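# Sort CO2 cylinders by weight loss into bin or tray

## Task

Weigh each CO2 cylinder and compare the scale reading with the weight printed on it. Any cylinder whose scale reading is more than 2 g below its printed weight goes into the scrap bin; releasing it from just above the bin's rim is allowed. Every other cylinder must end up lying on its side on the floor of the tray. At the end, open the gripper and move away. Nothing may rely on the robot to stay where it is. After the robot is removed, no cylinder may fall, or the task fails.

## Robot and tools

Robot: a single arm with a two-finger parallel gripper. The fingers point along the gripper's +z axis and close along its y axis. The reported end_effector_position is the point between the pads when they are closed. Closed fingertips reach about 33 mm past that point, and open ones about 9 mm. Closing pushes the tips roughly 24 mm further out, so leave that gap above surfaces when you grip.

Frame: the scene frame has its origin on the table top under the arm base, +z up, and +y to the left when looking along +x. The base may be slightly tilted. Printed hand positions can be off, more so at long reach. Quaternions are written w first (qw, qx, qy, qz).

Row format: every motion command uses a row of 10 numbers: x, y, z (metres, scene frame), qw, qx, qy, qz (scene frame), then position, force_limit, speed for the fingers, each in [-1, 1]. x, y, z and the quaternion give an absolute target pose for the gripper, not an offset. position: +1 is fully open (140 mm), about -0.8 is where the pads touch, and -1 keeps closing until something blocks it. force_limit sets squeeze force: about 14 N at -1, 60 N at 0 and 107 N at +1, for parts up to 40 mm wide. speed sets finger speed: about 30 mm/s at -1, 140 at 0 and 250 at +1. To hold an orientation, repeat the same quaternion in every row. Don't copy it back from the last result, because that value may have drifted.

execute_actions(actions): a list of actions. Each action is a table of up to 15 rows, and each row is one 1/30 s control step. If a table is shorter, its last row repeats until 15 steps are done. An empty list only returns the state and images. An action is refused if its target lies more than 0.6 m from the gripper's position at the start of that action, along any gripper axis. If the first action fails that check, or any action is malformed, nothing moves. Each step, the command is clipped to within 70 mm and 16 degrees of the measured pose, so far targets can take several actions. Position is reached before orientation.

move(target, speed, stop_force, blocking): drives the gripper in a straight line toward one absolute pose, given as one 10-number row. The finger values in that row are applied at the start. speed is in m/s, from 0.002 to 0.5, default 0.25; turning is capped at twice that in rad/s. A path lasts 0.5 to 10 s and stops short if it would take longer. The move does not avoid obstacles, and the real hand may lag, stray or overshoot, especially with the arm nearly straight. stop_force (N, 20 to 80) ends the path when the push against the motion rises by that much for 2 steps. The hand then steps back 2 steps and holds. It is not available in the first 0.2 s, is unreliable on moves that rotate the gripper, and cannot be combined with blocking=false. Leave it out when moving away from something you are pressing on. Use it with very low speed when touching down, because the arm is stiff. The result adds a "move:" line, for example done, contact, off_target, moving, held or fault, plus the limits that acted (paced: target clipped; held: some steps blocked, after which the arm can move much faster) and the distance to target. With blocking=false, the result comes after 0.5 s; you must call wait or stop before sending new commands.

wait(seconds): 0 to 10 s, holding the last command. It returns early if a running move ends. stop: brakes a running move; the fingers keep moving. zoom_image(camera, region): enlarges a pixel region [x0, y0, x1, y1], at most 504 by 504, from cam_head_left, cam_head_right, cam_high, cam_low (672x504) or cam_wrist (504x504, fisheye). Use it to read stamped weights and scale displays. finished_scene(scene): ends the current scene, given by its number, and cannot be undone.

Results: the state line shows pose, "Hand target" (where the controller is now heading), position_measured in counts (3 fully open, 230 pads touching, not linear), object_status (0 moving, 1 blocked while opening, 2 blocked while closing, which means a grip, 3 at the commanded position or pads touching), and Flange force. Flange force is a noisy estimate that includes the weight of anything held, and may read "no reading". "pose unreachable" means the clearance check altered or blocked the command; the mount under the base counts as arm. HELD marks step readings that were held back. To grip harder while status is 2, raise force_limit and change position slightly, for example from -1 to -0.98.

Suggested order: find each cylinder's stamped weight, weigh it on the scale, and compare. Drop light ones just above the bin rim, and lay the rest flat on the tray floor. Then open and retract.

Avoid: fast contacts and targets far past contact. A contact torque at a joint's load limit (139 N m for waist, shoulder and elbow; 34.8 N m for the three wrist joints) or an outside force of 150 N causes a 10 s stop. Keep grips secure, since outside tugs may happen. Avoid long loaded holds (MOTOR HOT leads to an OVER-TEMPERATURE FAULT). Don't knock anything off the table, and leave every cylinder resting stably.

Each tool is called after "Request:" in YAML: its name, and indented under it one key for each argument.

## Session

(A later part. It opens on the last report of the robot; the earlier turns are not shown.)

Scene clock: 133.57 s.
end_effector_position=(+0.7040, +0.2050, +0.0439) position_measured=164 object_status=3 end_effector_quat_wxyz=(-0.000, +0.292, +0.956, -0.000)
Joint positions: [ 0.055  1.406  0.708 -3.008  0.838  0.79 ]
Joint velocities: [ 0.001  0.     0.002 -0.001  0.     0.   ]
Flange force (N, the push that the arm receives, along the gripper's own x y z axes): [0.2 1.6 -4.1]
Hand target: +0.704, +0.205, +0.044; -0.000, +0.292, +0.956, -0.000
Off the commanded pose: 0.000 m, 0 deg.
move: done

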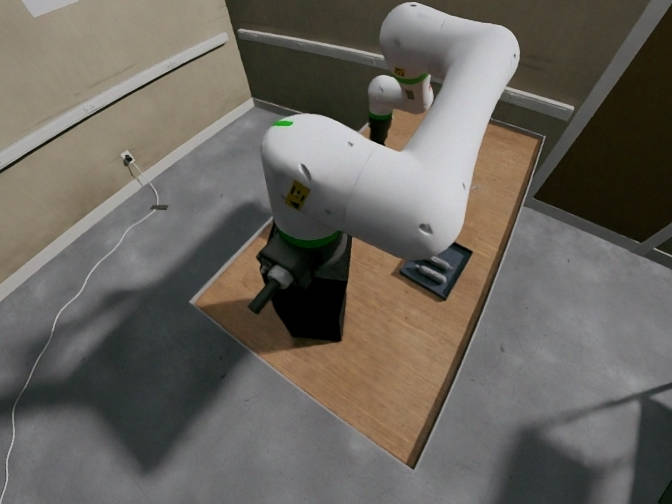

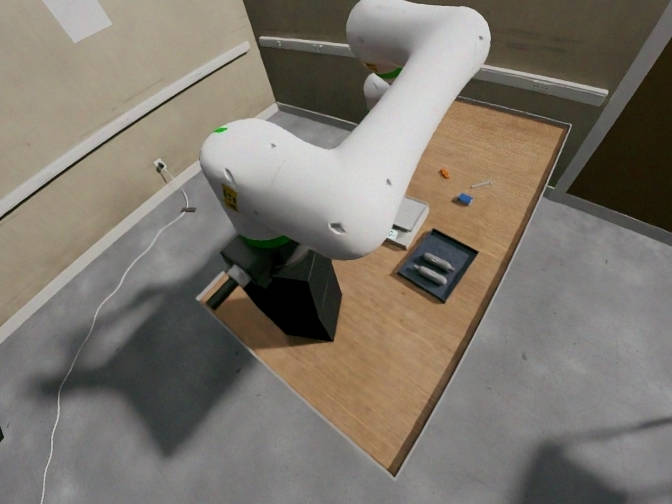

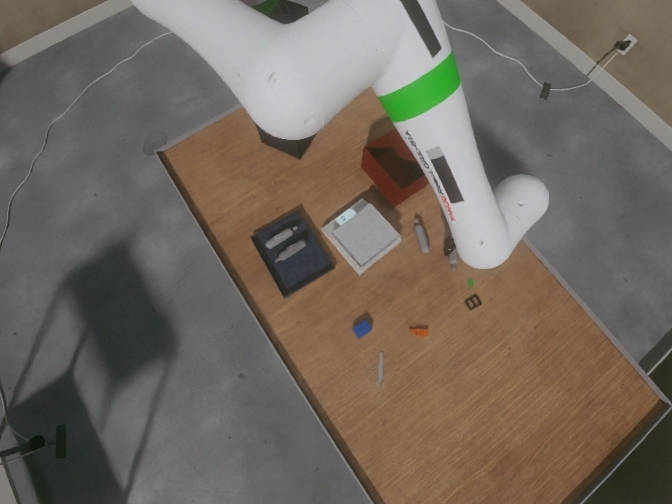

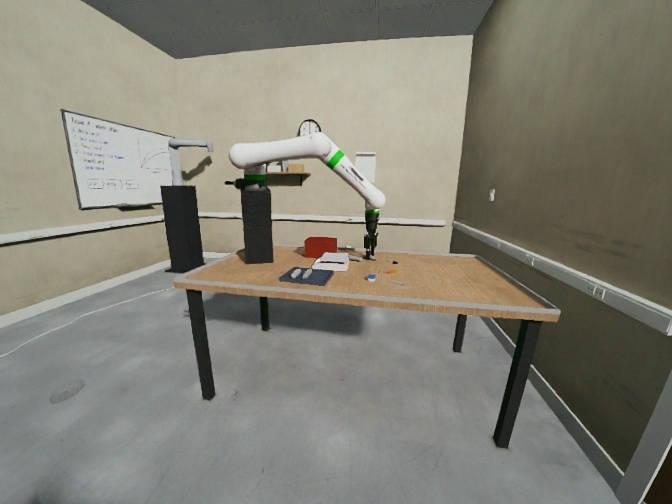

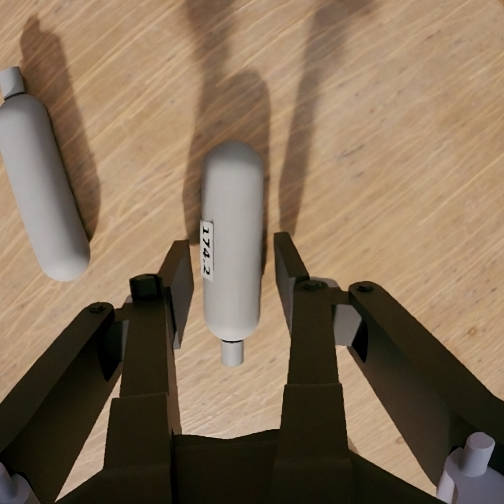

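Request:
move:
  target: [0.692,0.213,0.044,0,0.292,0.956,0,-0.28,-0.3,0]
  speed: 0.05

Request:
zoom_image:
  camera: "cam_wrist"
  region: [130,100,380,350]

Request:
move:
  target: [0.692,0.213,0.044,0,0.292,0.956,0,-1,-0.3,0]

Request:
move:
  target: [0.68,0.19,0.14,0,0.292,0.956,0,-1,-0.3,0]

Request:
move:
  target: [0.62,0.0,0.14,0,0.643,0.766,0,-1,-0.3,0]

Request:
move:
  target: [0.49,-0.02,0.128,0,0.643,0.766,0,-1,-0.3,0]

Request:
move:
  target: [0.49,-0.02,0.106,0,0.643,0.766,0,-1,-0.3,0]
  speed: 0.04

Request:
move:
  target: [0.49,-0.02,0.106,0,0.643,0.766,0,-0.2,-0.3,0]

Request:
wait:
  seconds: 1.5

Scene clock: 151.70 s.
end_effector_position=(+0.6920, +0.2130, +0.0440) position_measured=164 object_status=3 end_effector_quat_wxyz=(-0.000, +0.292, +0.956, -0.000)
Joint positions: [ 0.067  1.388  0.663 -3.005  0.813  0.772]
Joint velocities: [ 0.    -0.001 -0.001  0.001  0.    -0.   ]
Flange force (N, the push that the arm receives, along the gripper's own x y z axes): [9.4 -9.2 -8.0]
Hand target: +0.692, +0.213, +0.044; -0.000, +0.292, +0.956, -0.000
Off the commanded pose: 0.000 m, 0 deg.
move: done

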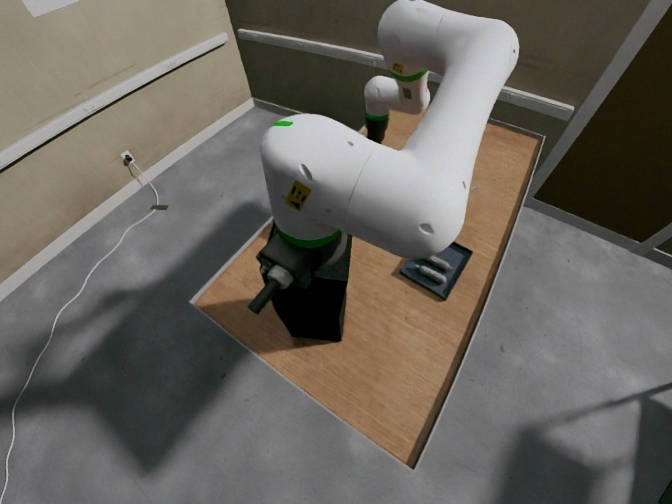

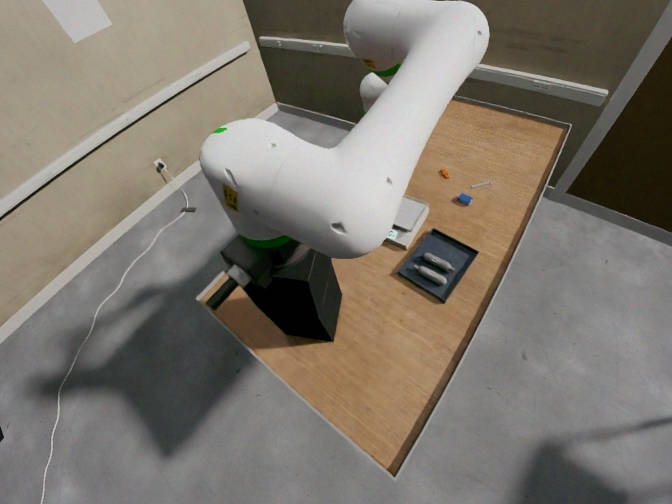

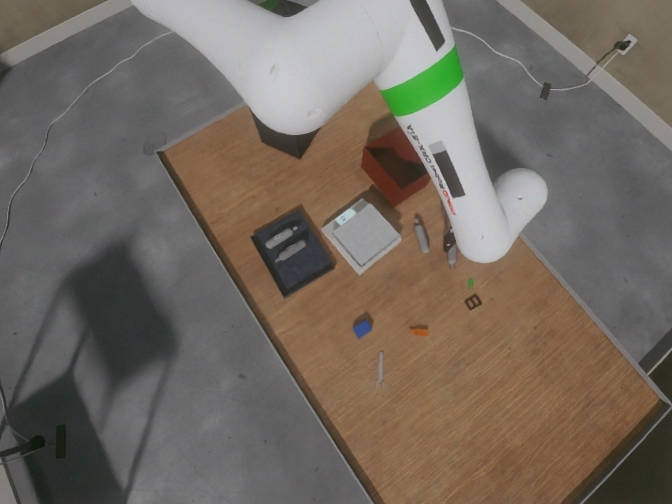

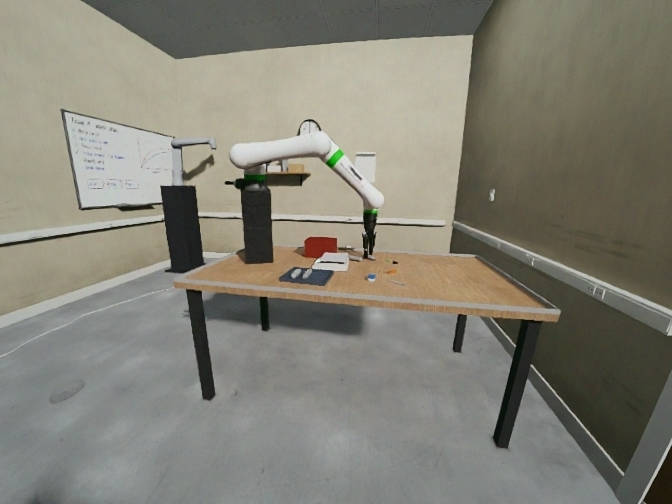

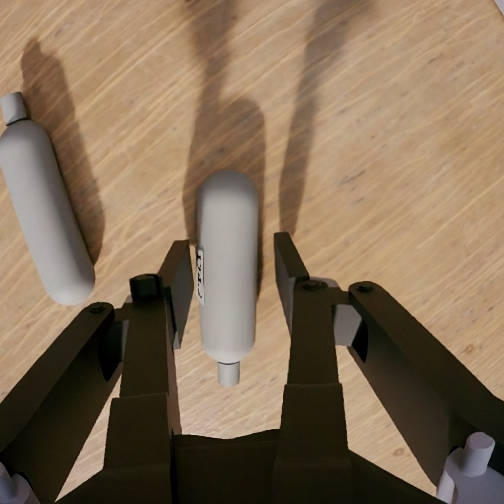

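Region (130, 100, 380, 350) of cam_wrist's 504x504 image, scaled by 2.016, with more detail than that image has.

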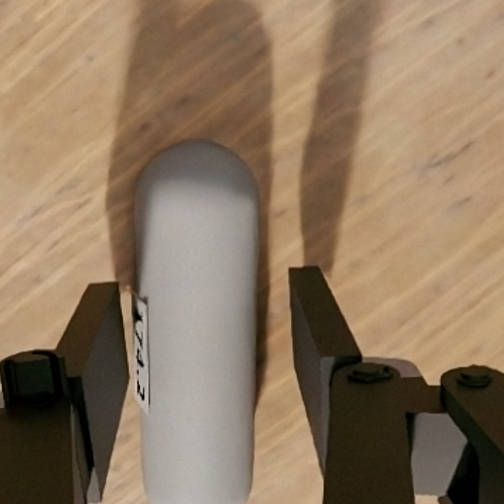

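Scene clock: 152.40 s.
end_effector_position=(+0.6920, +0.2130, +0.0440) position_measured=188 object_status=2 end_effector_quat_wxyz=(+0.000, +0.292, +0.956, -0.000)
Joint positions: [ 0.067  1.388  0.663 -3.005  0.813  0.772]
Joint velocities: [ 0.    -0.     0.    -0.001  0.001  0.001]
Flange force (N, the push that the arm receives, along the gripper's own x y z axes): [4.0 -6.2 -16.3]
Hand target: +0.692, +0.213, +0.044; +0.000, +0.292, +0.956, -0.000
Off the commanded pose: 0.000 m, 0 deg.
move: done

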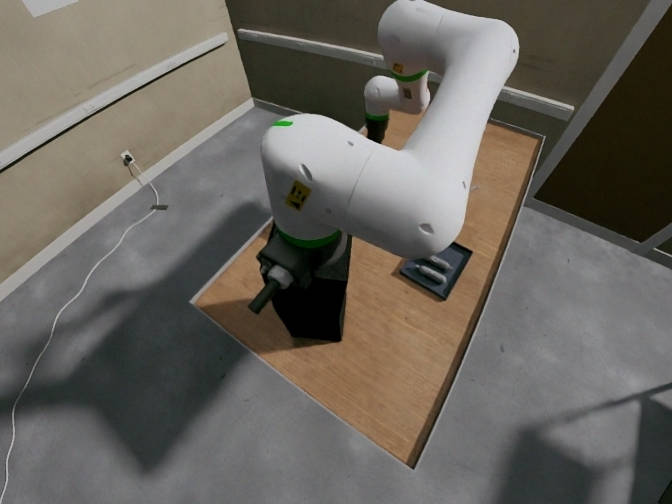

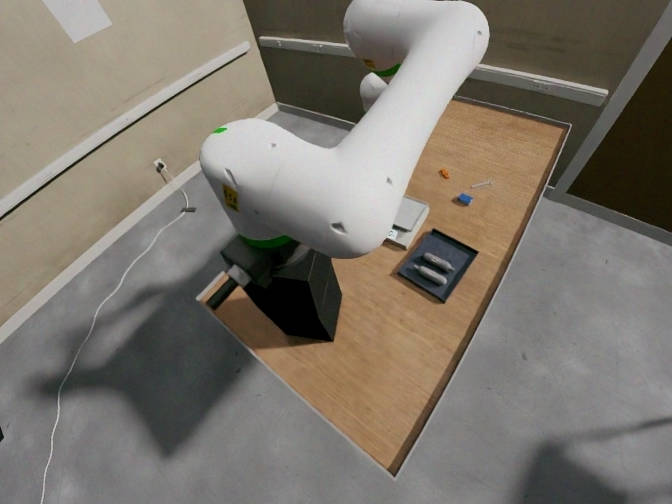

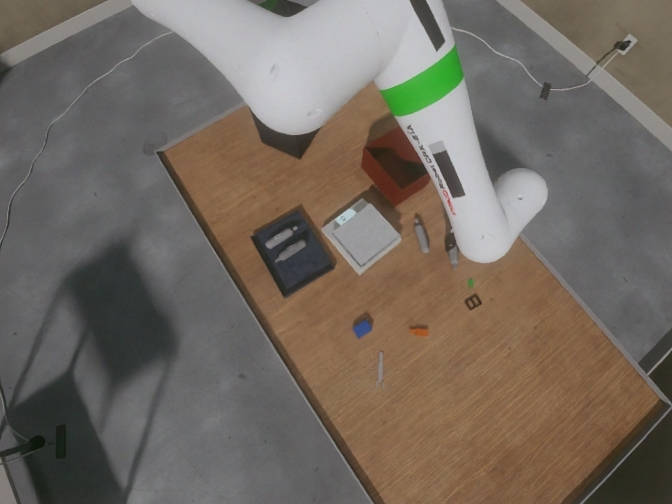

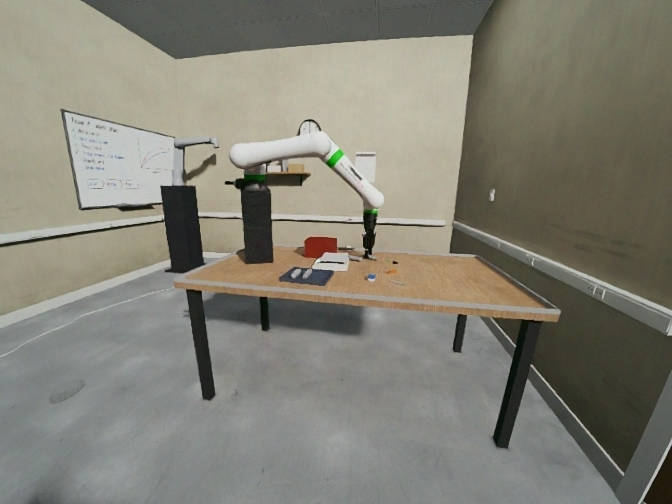

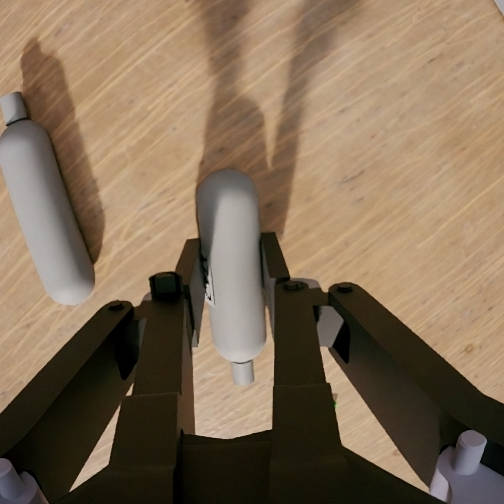

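Scene clock: 153.23 s.
end_effector_position=(+0.6802, +0.1900, +0.1399) position_measured=188 object_status=2 end_effector_quat_wxyz=(-0.000, +0.292, +0.956, -0.000)
Joint positions: [ 0.05   1.16   0.459 -3.008  0.834  0.794]
Joint velocities: [-0.    -0.001 -0.001 -0.     0.001  0.   ]
Flange force (N, the push that the arm receives, along the gripper's own x y z axes): [7.6 -7.6 -3.5]
Hand target: +0.680, +0.190, +0.140; +0.000, +0.292, +0.956, +0.000
Off the commanded pose: 0.000 m, 0 deg.
move: done

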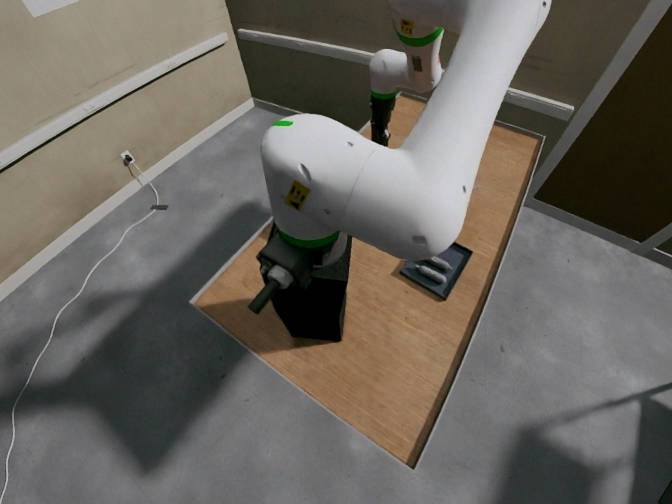

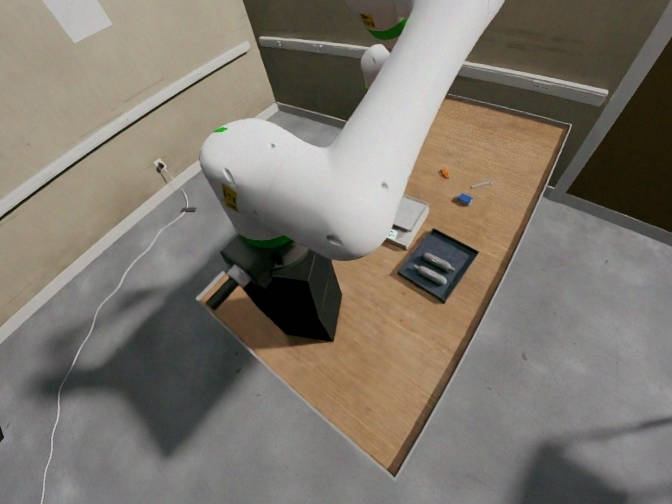

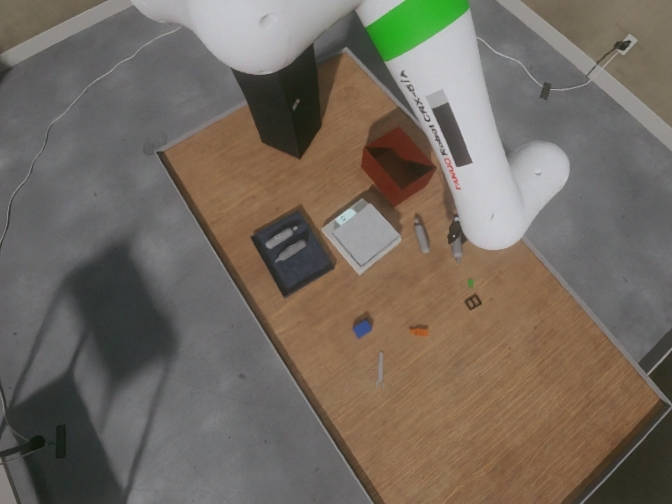

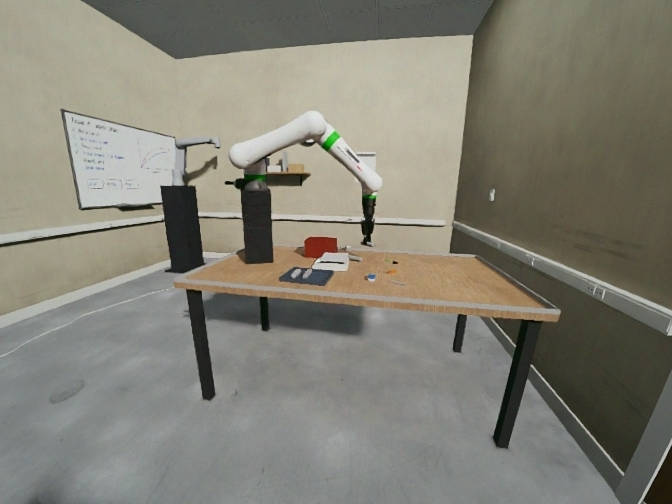

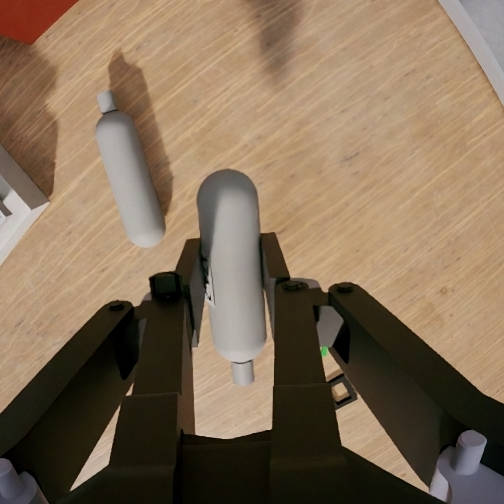

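Scene clock: 155.23 s.
end_effector_position=(+0.6203, +0.0003, +0.1402) position_measured=188 object_status=2 end_effector_quat_wxyz=(-0.000, +0.643, +0.766, +0.000)
Joint positions: [-0.247  0.979  0.109 -3.004  0.638  0.266]
Joint velocities: [-0.001 -0.001 -0.     0.005 -0.001 -0.002]
Flange force (N, the push that the arm receives, along the gripper's own x y z axes): [-0.5 -5.3 -2.6]
Hand target: +0.620, +0.000, +0.140; -0.000, +0.643, +0.766, +0.000
Off the commanded pose: 0.000 m, 0 deg.
move: done

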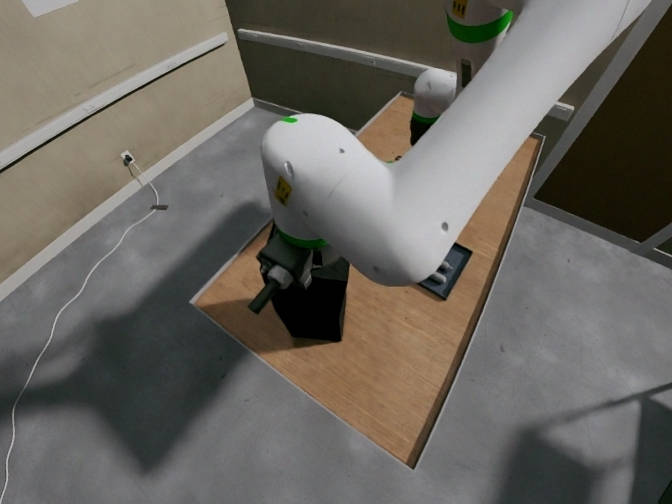

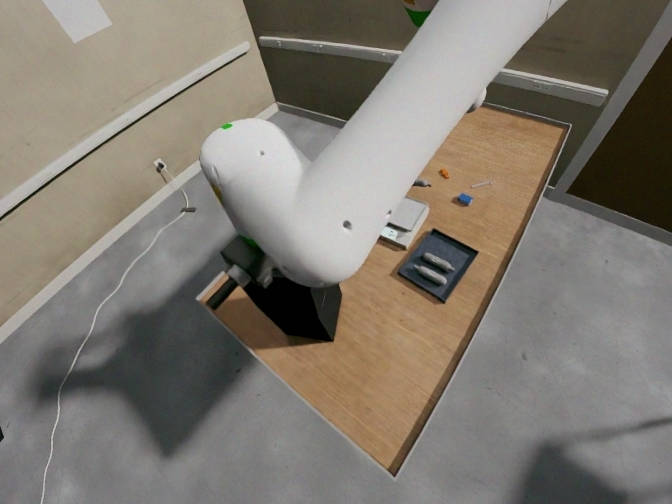

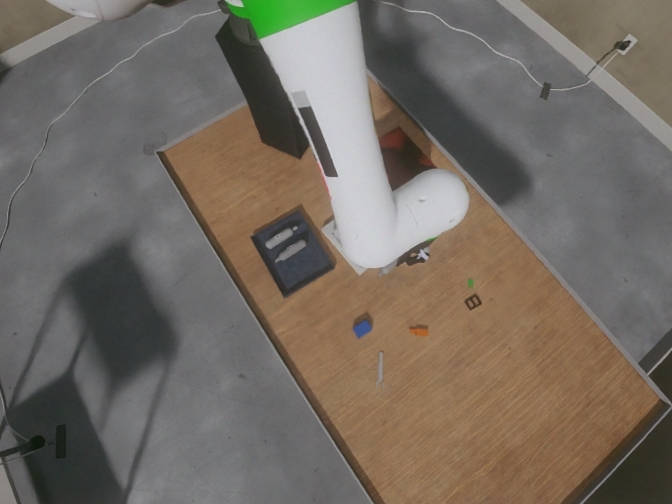

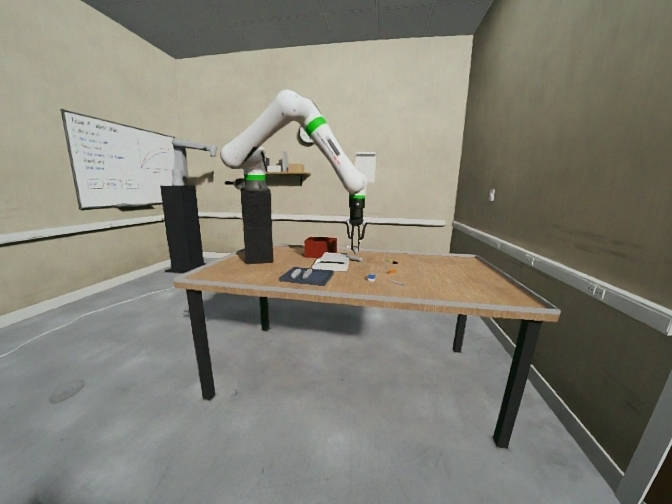

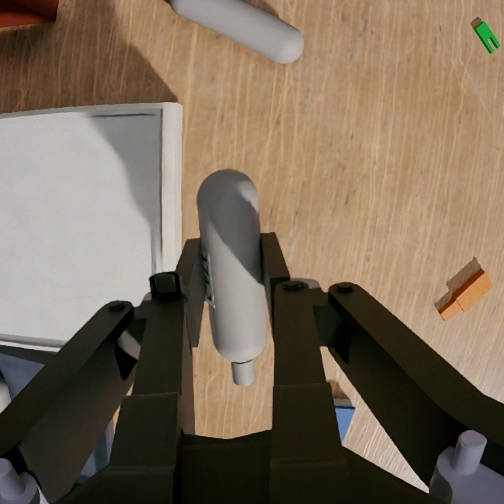

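Scene clock: 156.20 s.
end_effector_position=(+0.4900, -0.0201, +0.1283) position_measured=188 object_status=2 end_effector_quat_wxyz=(+0.000, +0.643, +0.766, -0.000)
Joint positions: [-0.342  0.849 -0.271 -2.937  0.383  0.283]
Joint velocities: [-0.001 -0.001 -0.001 -0.005 -0.002 -0.   ]
Flange force (N, the push that the arm receives, along the gripper's own x y z axes): [1.5 -4.3 -4.3]
Hand target: +0.490, -0.020, +0.128; +0.000, +0.643, +0.766, -0.000
Off the commanded pose: 0.000 m, 0 deg.
move: done

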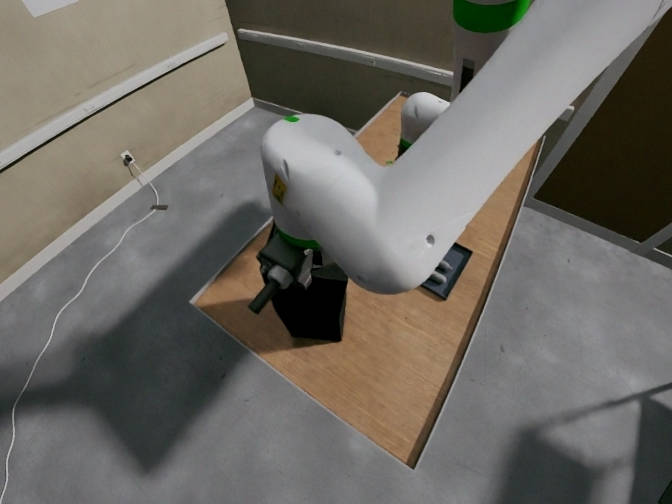

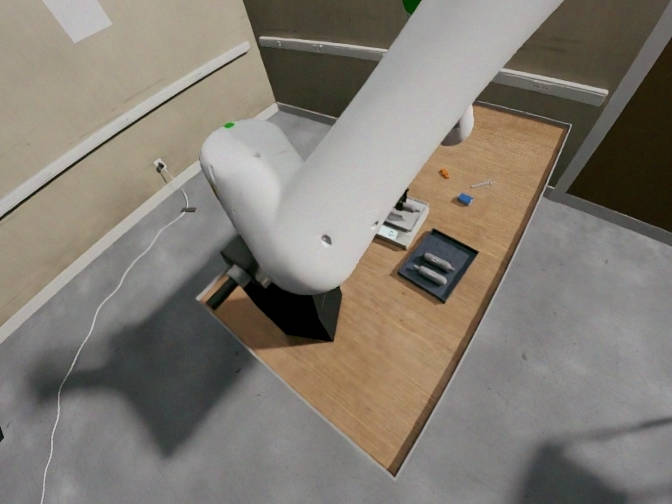

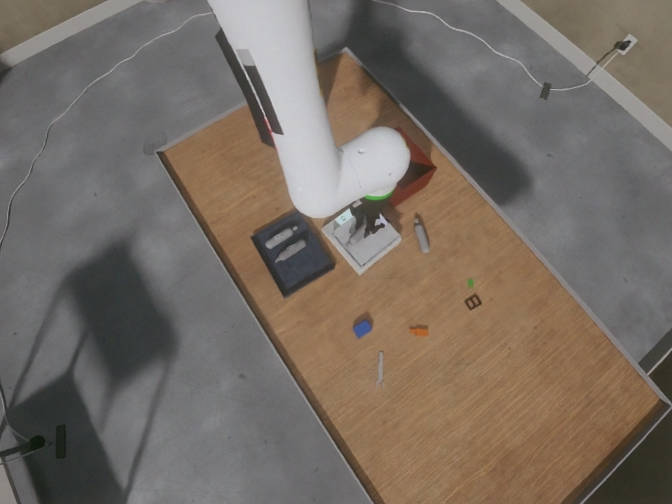

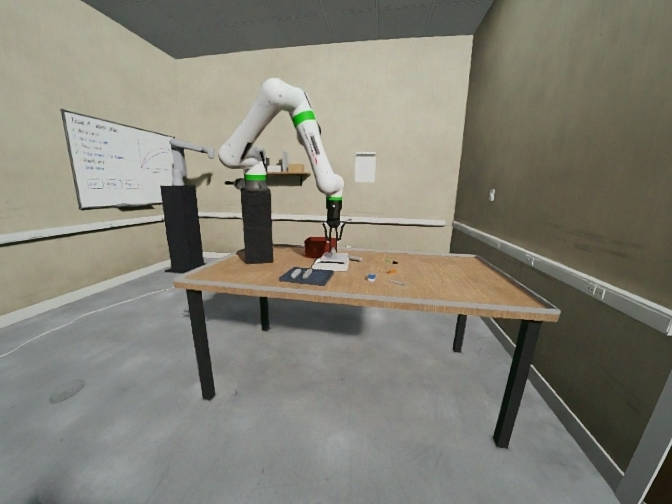

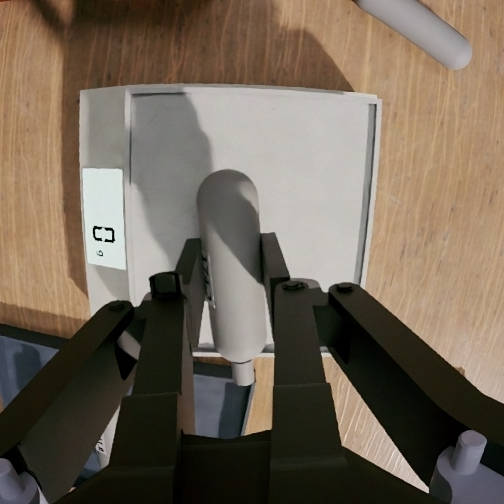

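Scene clock: 157.03 s.
end_effector_position=(+0.4900, -0.0200, +0.1060) position_measured=188 object_status=2 end_effector_quat_wxyz=(+0.000, +0.643, +0.766, +0.000)
Joint positions: [-0.345  0.903 -0.245 -2.922  0.355  0.27 ]
Joint velocities: [ 0.     0.001  0.     0.    -0.     0.002]
Flange force (N, the push that the arm receives, along the gripper's own x y z axes): [2.5 -4.0 -3.2]
Hand target: +0.490, -0.020, +0.106; +0.000, +0.643, +0.766, -0.000
Off the commanded pose: 0.000 m, 0 deg.
move: done

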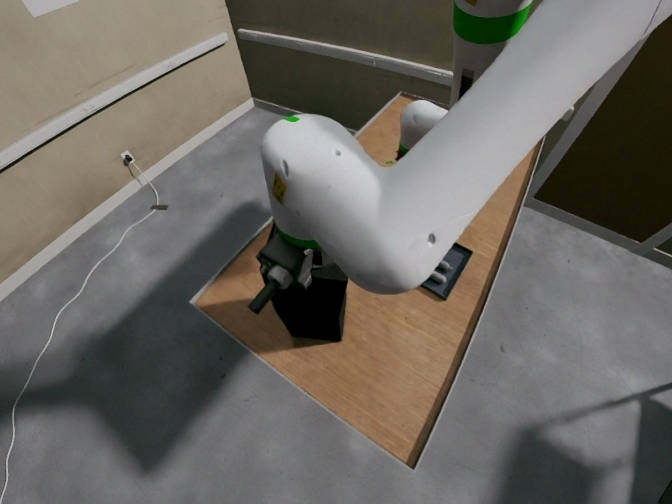

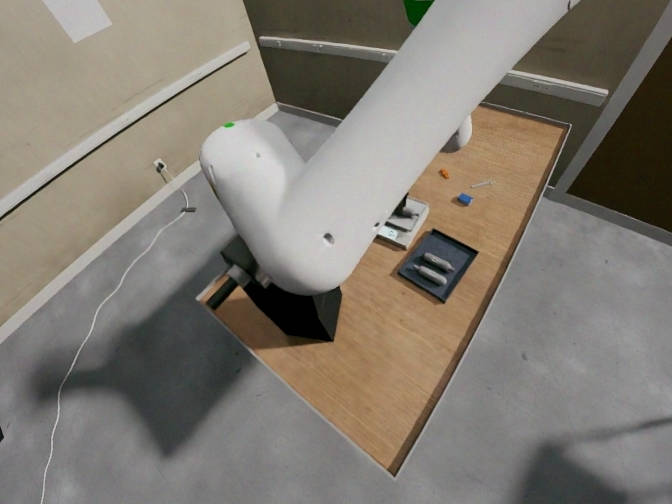

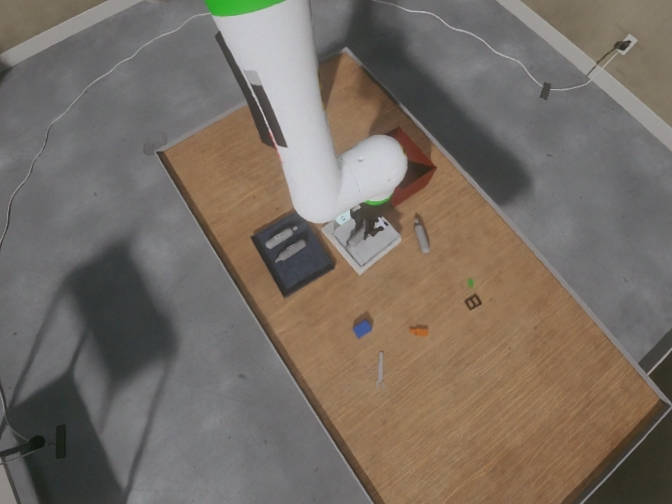

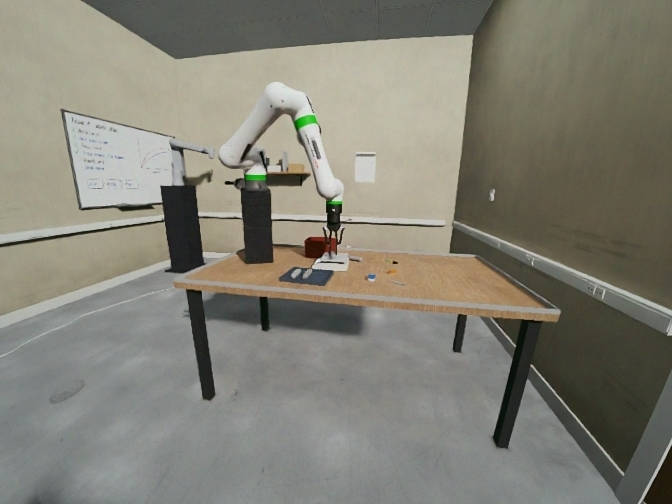

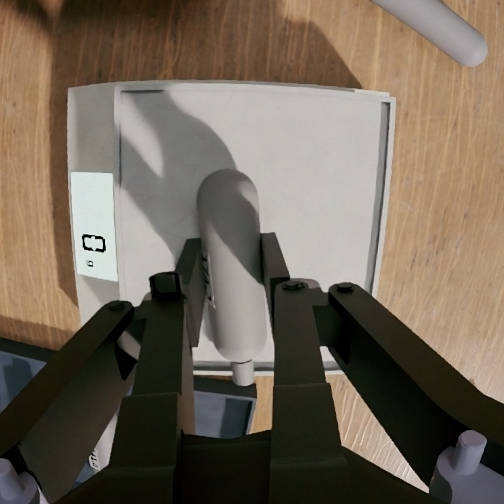

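Scene clock: 157.73 s.
end_effector_position=(+0.4900, -0.0200, +0.1060) position_measured=154 object_status=3 end_effector_quat_wxyz=(+0.000, +0.643, +0.766, +0.000)
Joint positions: [-0.345  0.903 -0.245 -2.922  0.355  0.27 ]
Joint velocities: [ 0.     0.002  0.     0.    -0.001 -0.002]
Flange force (N, the push that the arm receives, along the gripper's own x y z axes): [1.4 -3.1 -6.3]
Hand target: +0.490, -0.020, +0.106; +0.000, +0.643, +0.766, -0.000
Off the commanded pose: 0.000 m, 0 deg.
move: done

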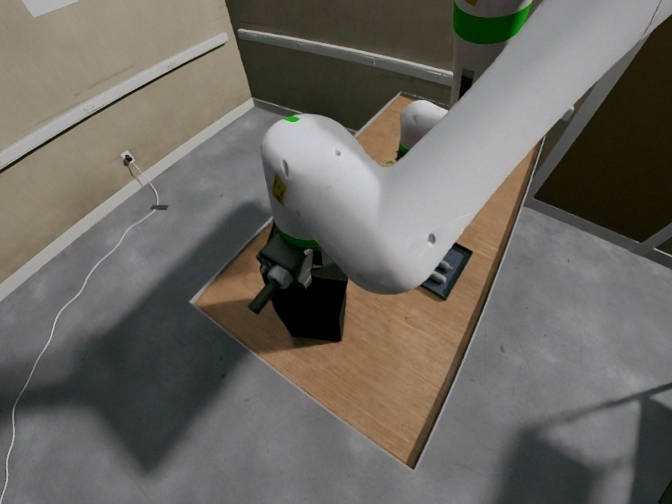

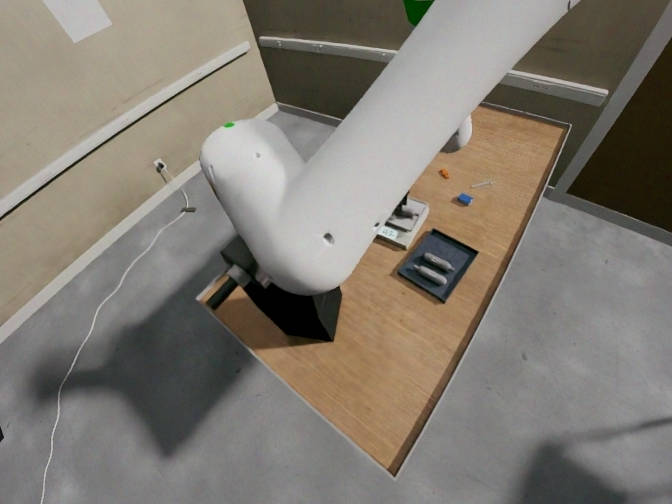

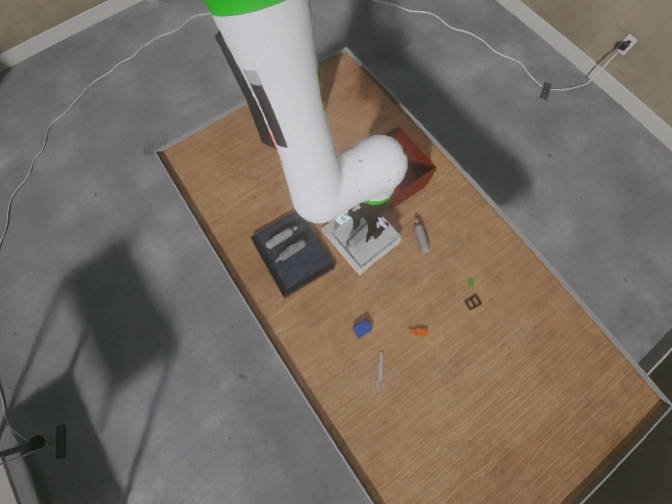

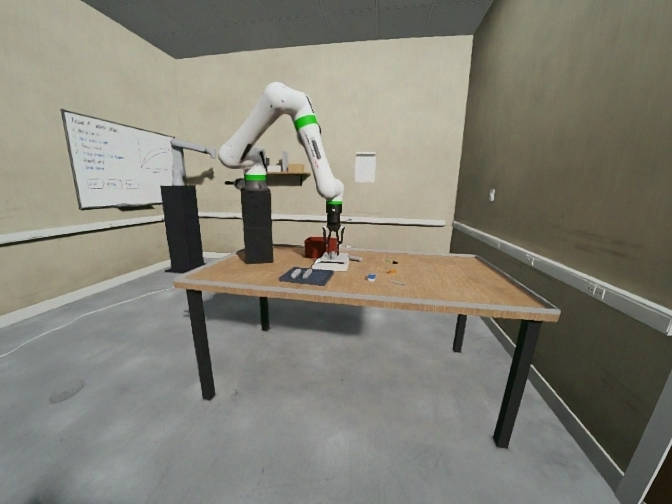

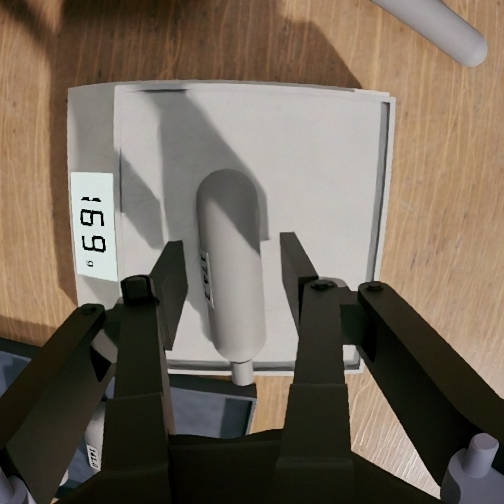

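Scene clock: 159.23 s.
end_effector_position=(+0.4900, -0.0200, +0.1060) position_measured=154 object_status=3 end_effector_quat_wxyz=(+0.000, +0.643, +0.766, -0.000)
Joint positions: [-0.345  0.903 -0.245 -2.922  0.355  0.27 ]
Joint velocities: [-0.    -0.001  0.    -0.     0.001 -0.001]
Flange force (N, the push that the arm receives, along the gripper's own x y z axes): [1.0 -3.1 -5.7]
Hand target: +0.490, -0.020, +0.106; +0.000, +0.643, +0.766, -0.000
Off the commanded pose: 0.000 m, 0 deg.
wait: 1.50 s; at rest by 0.17 s

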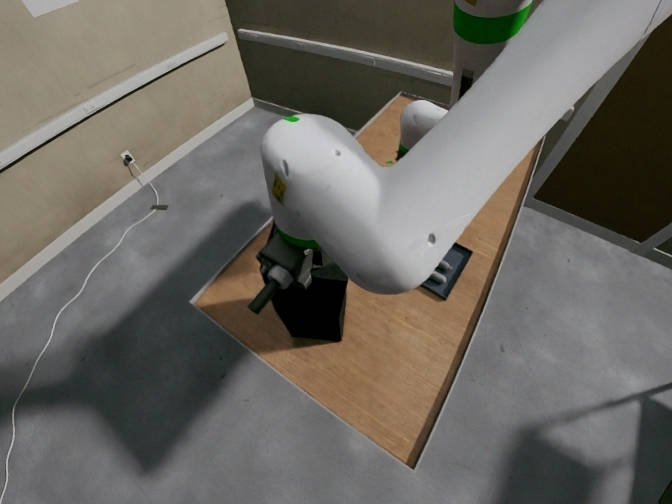

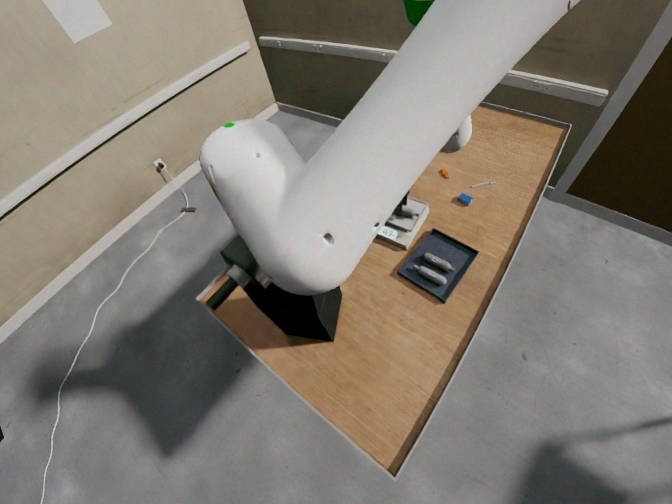

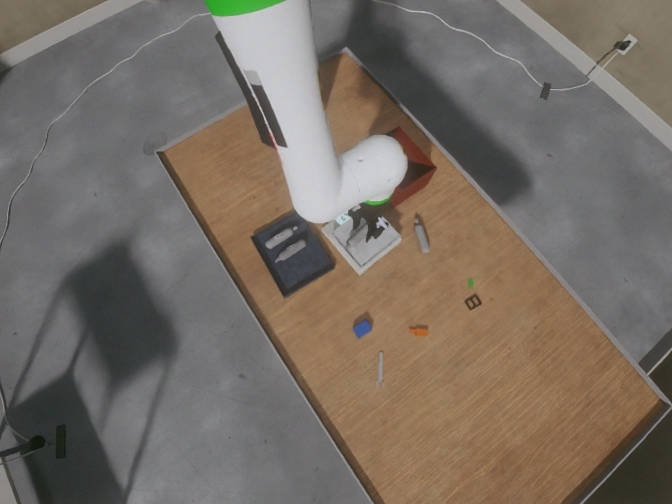

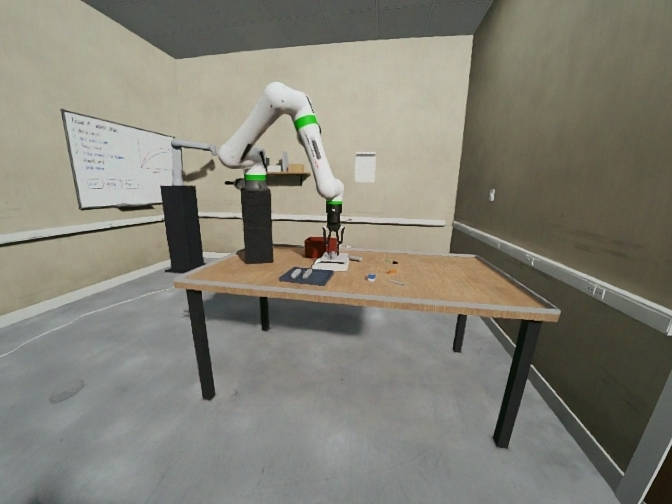

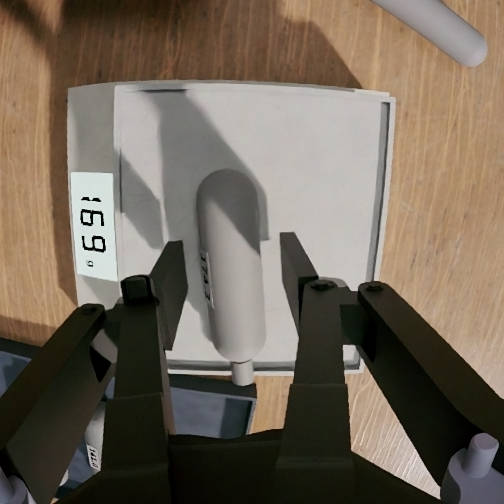

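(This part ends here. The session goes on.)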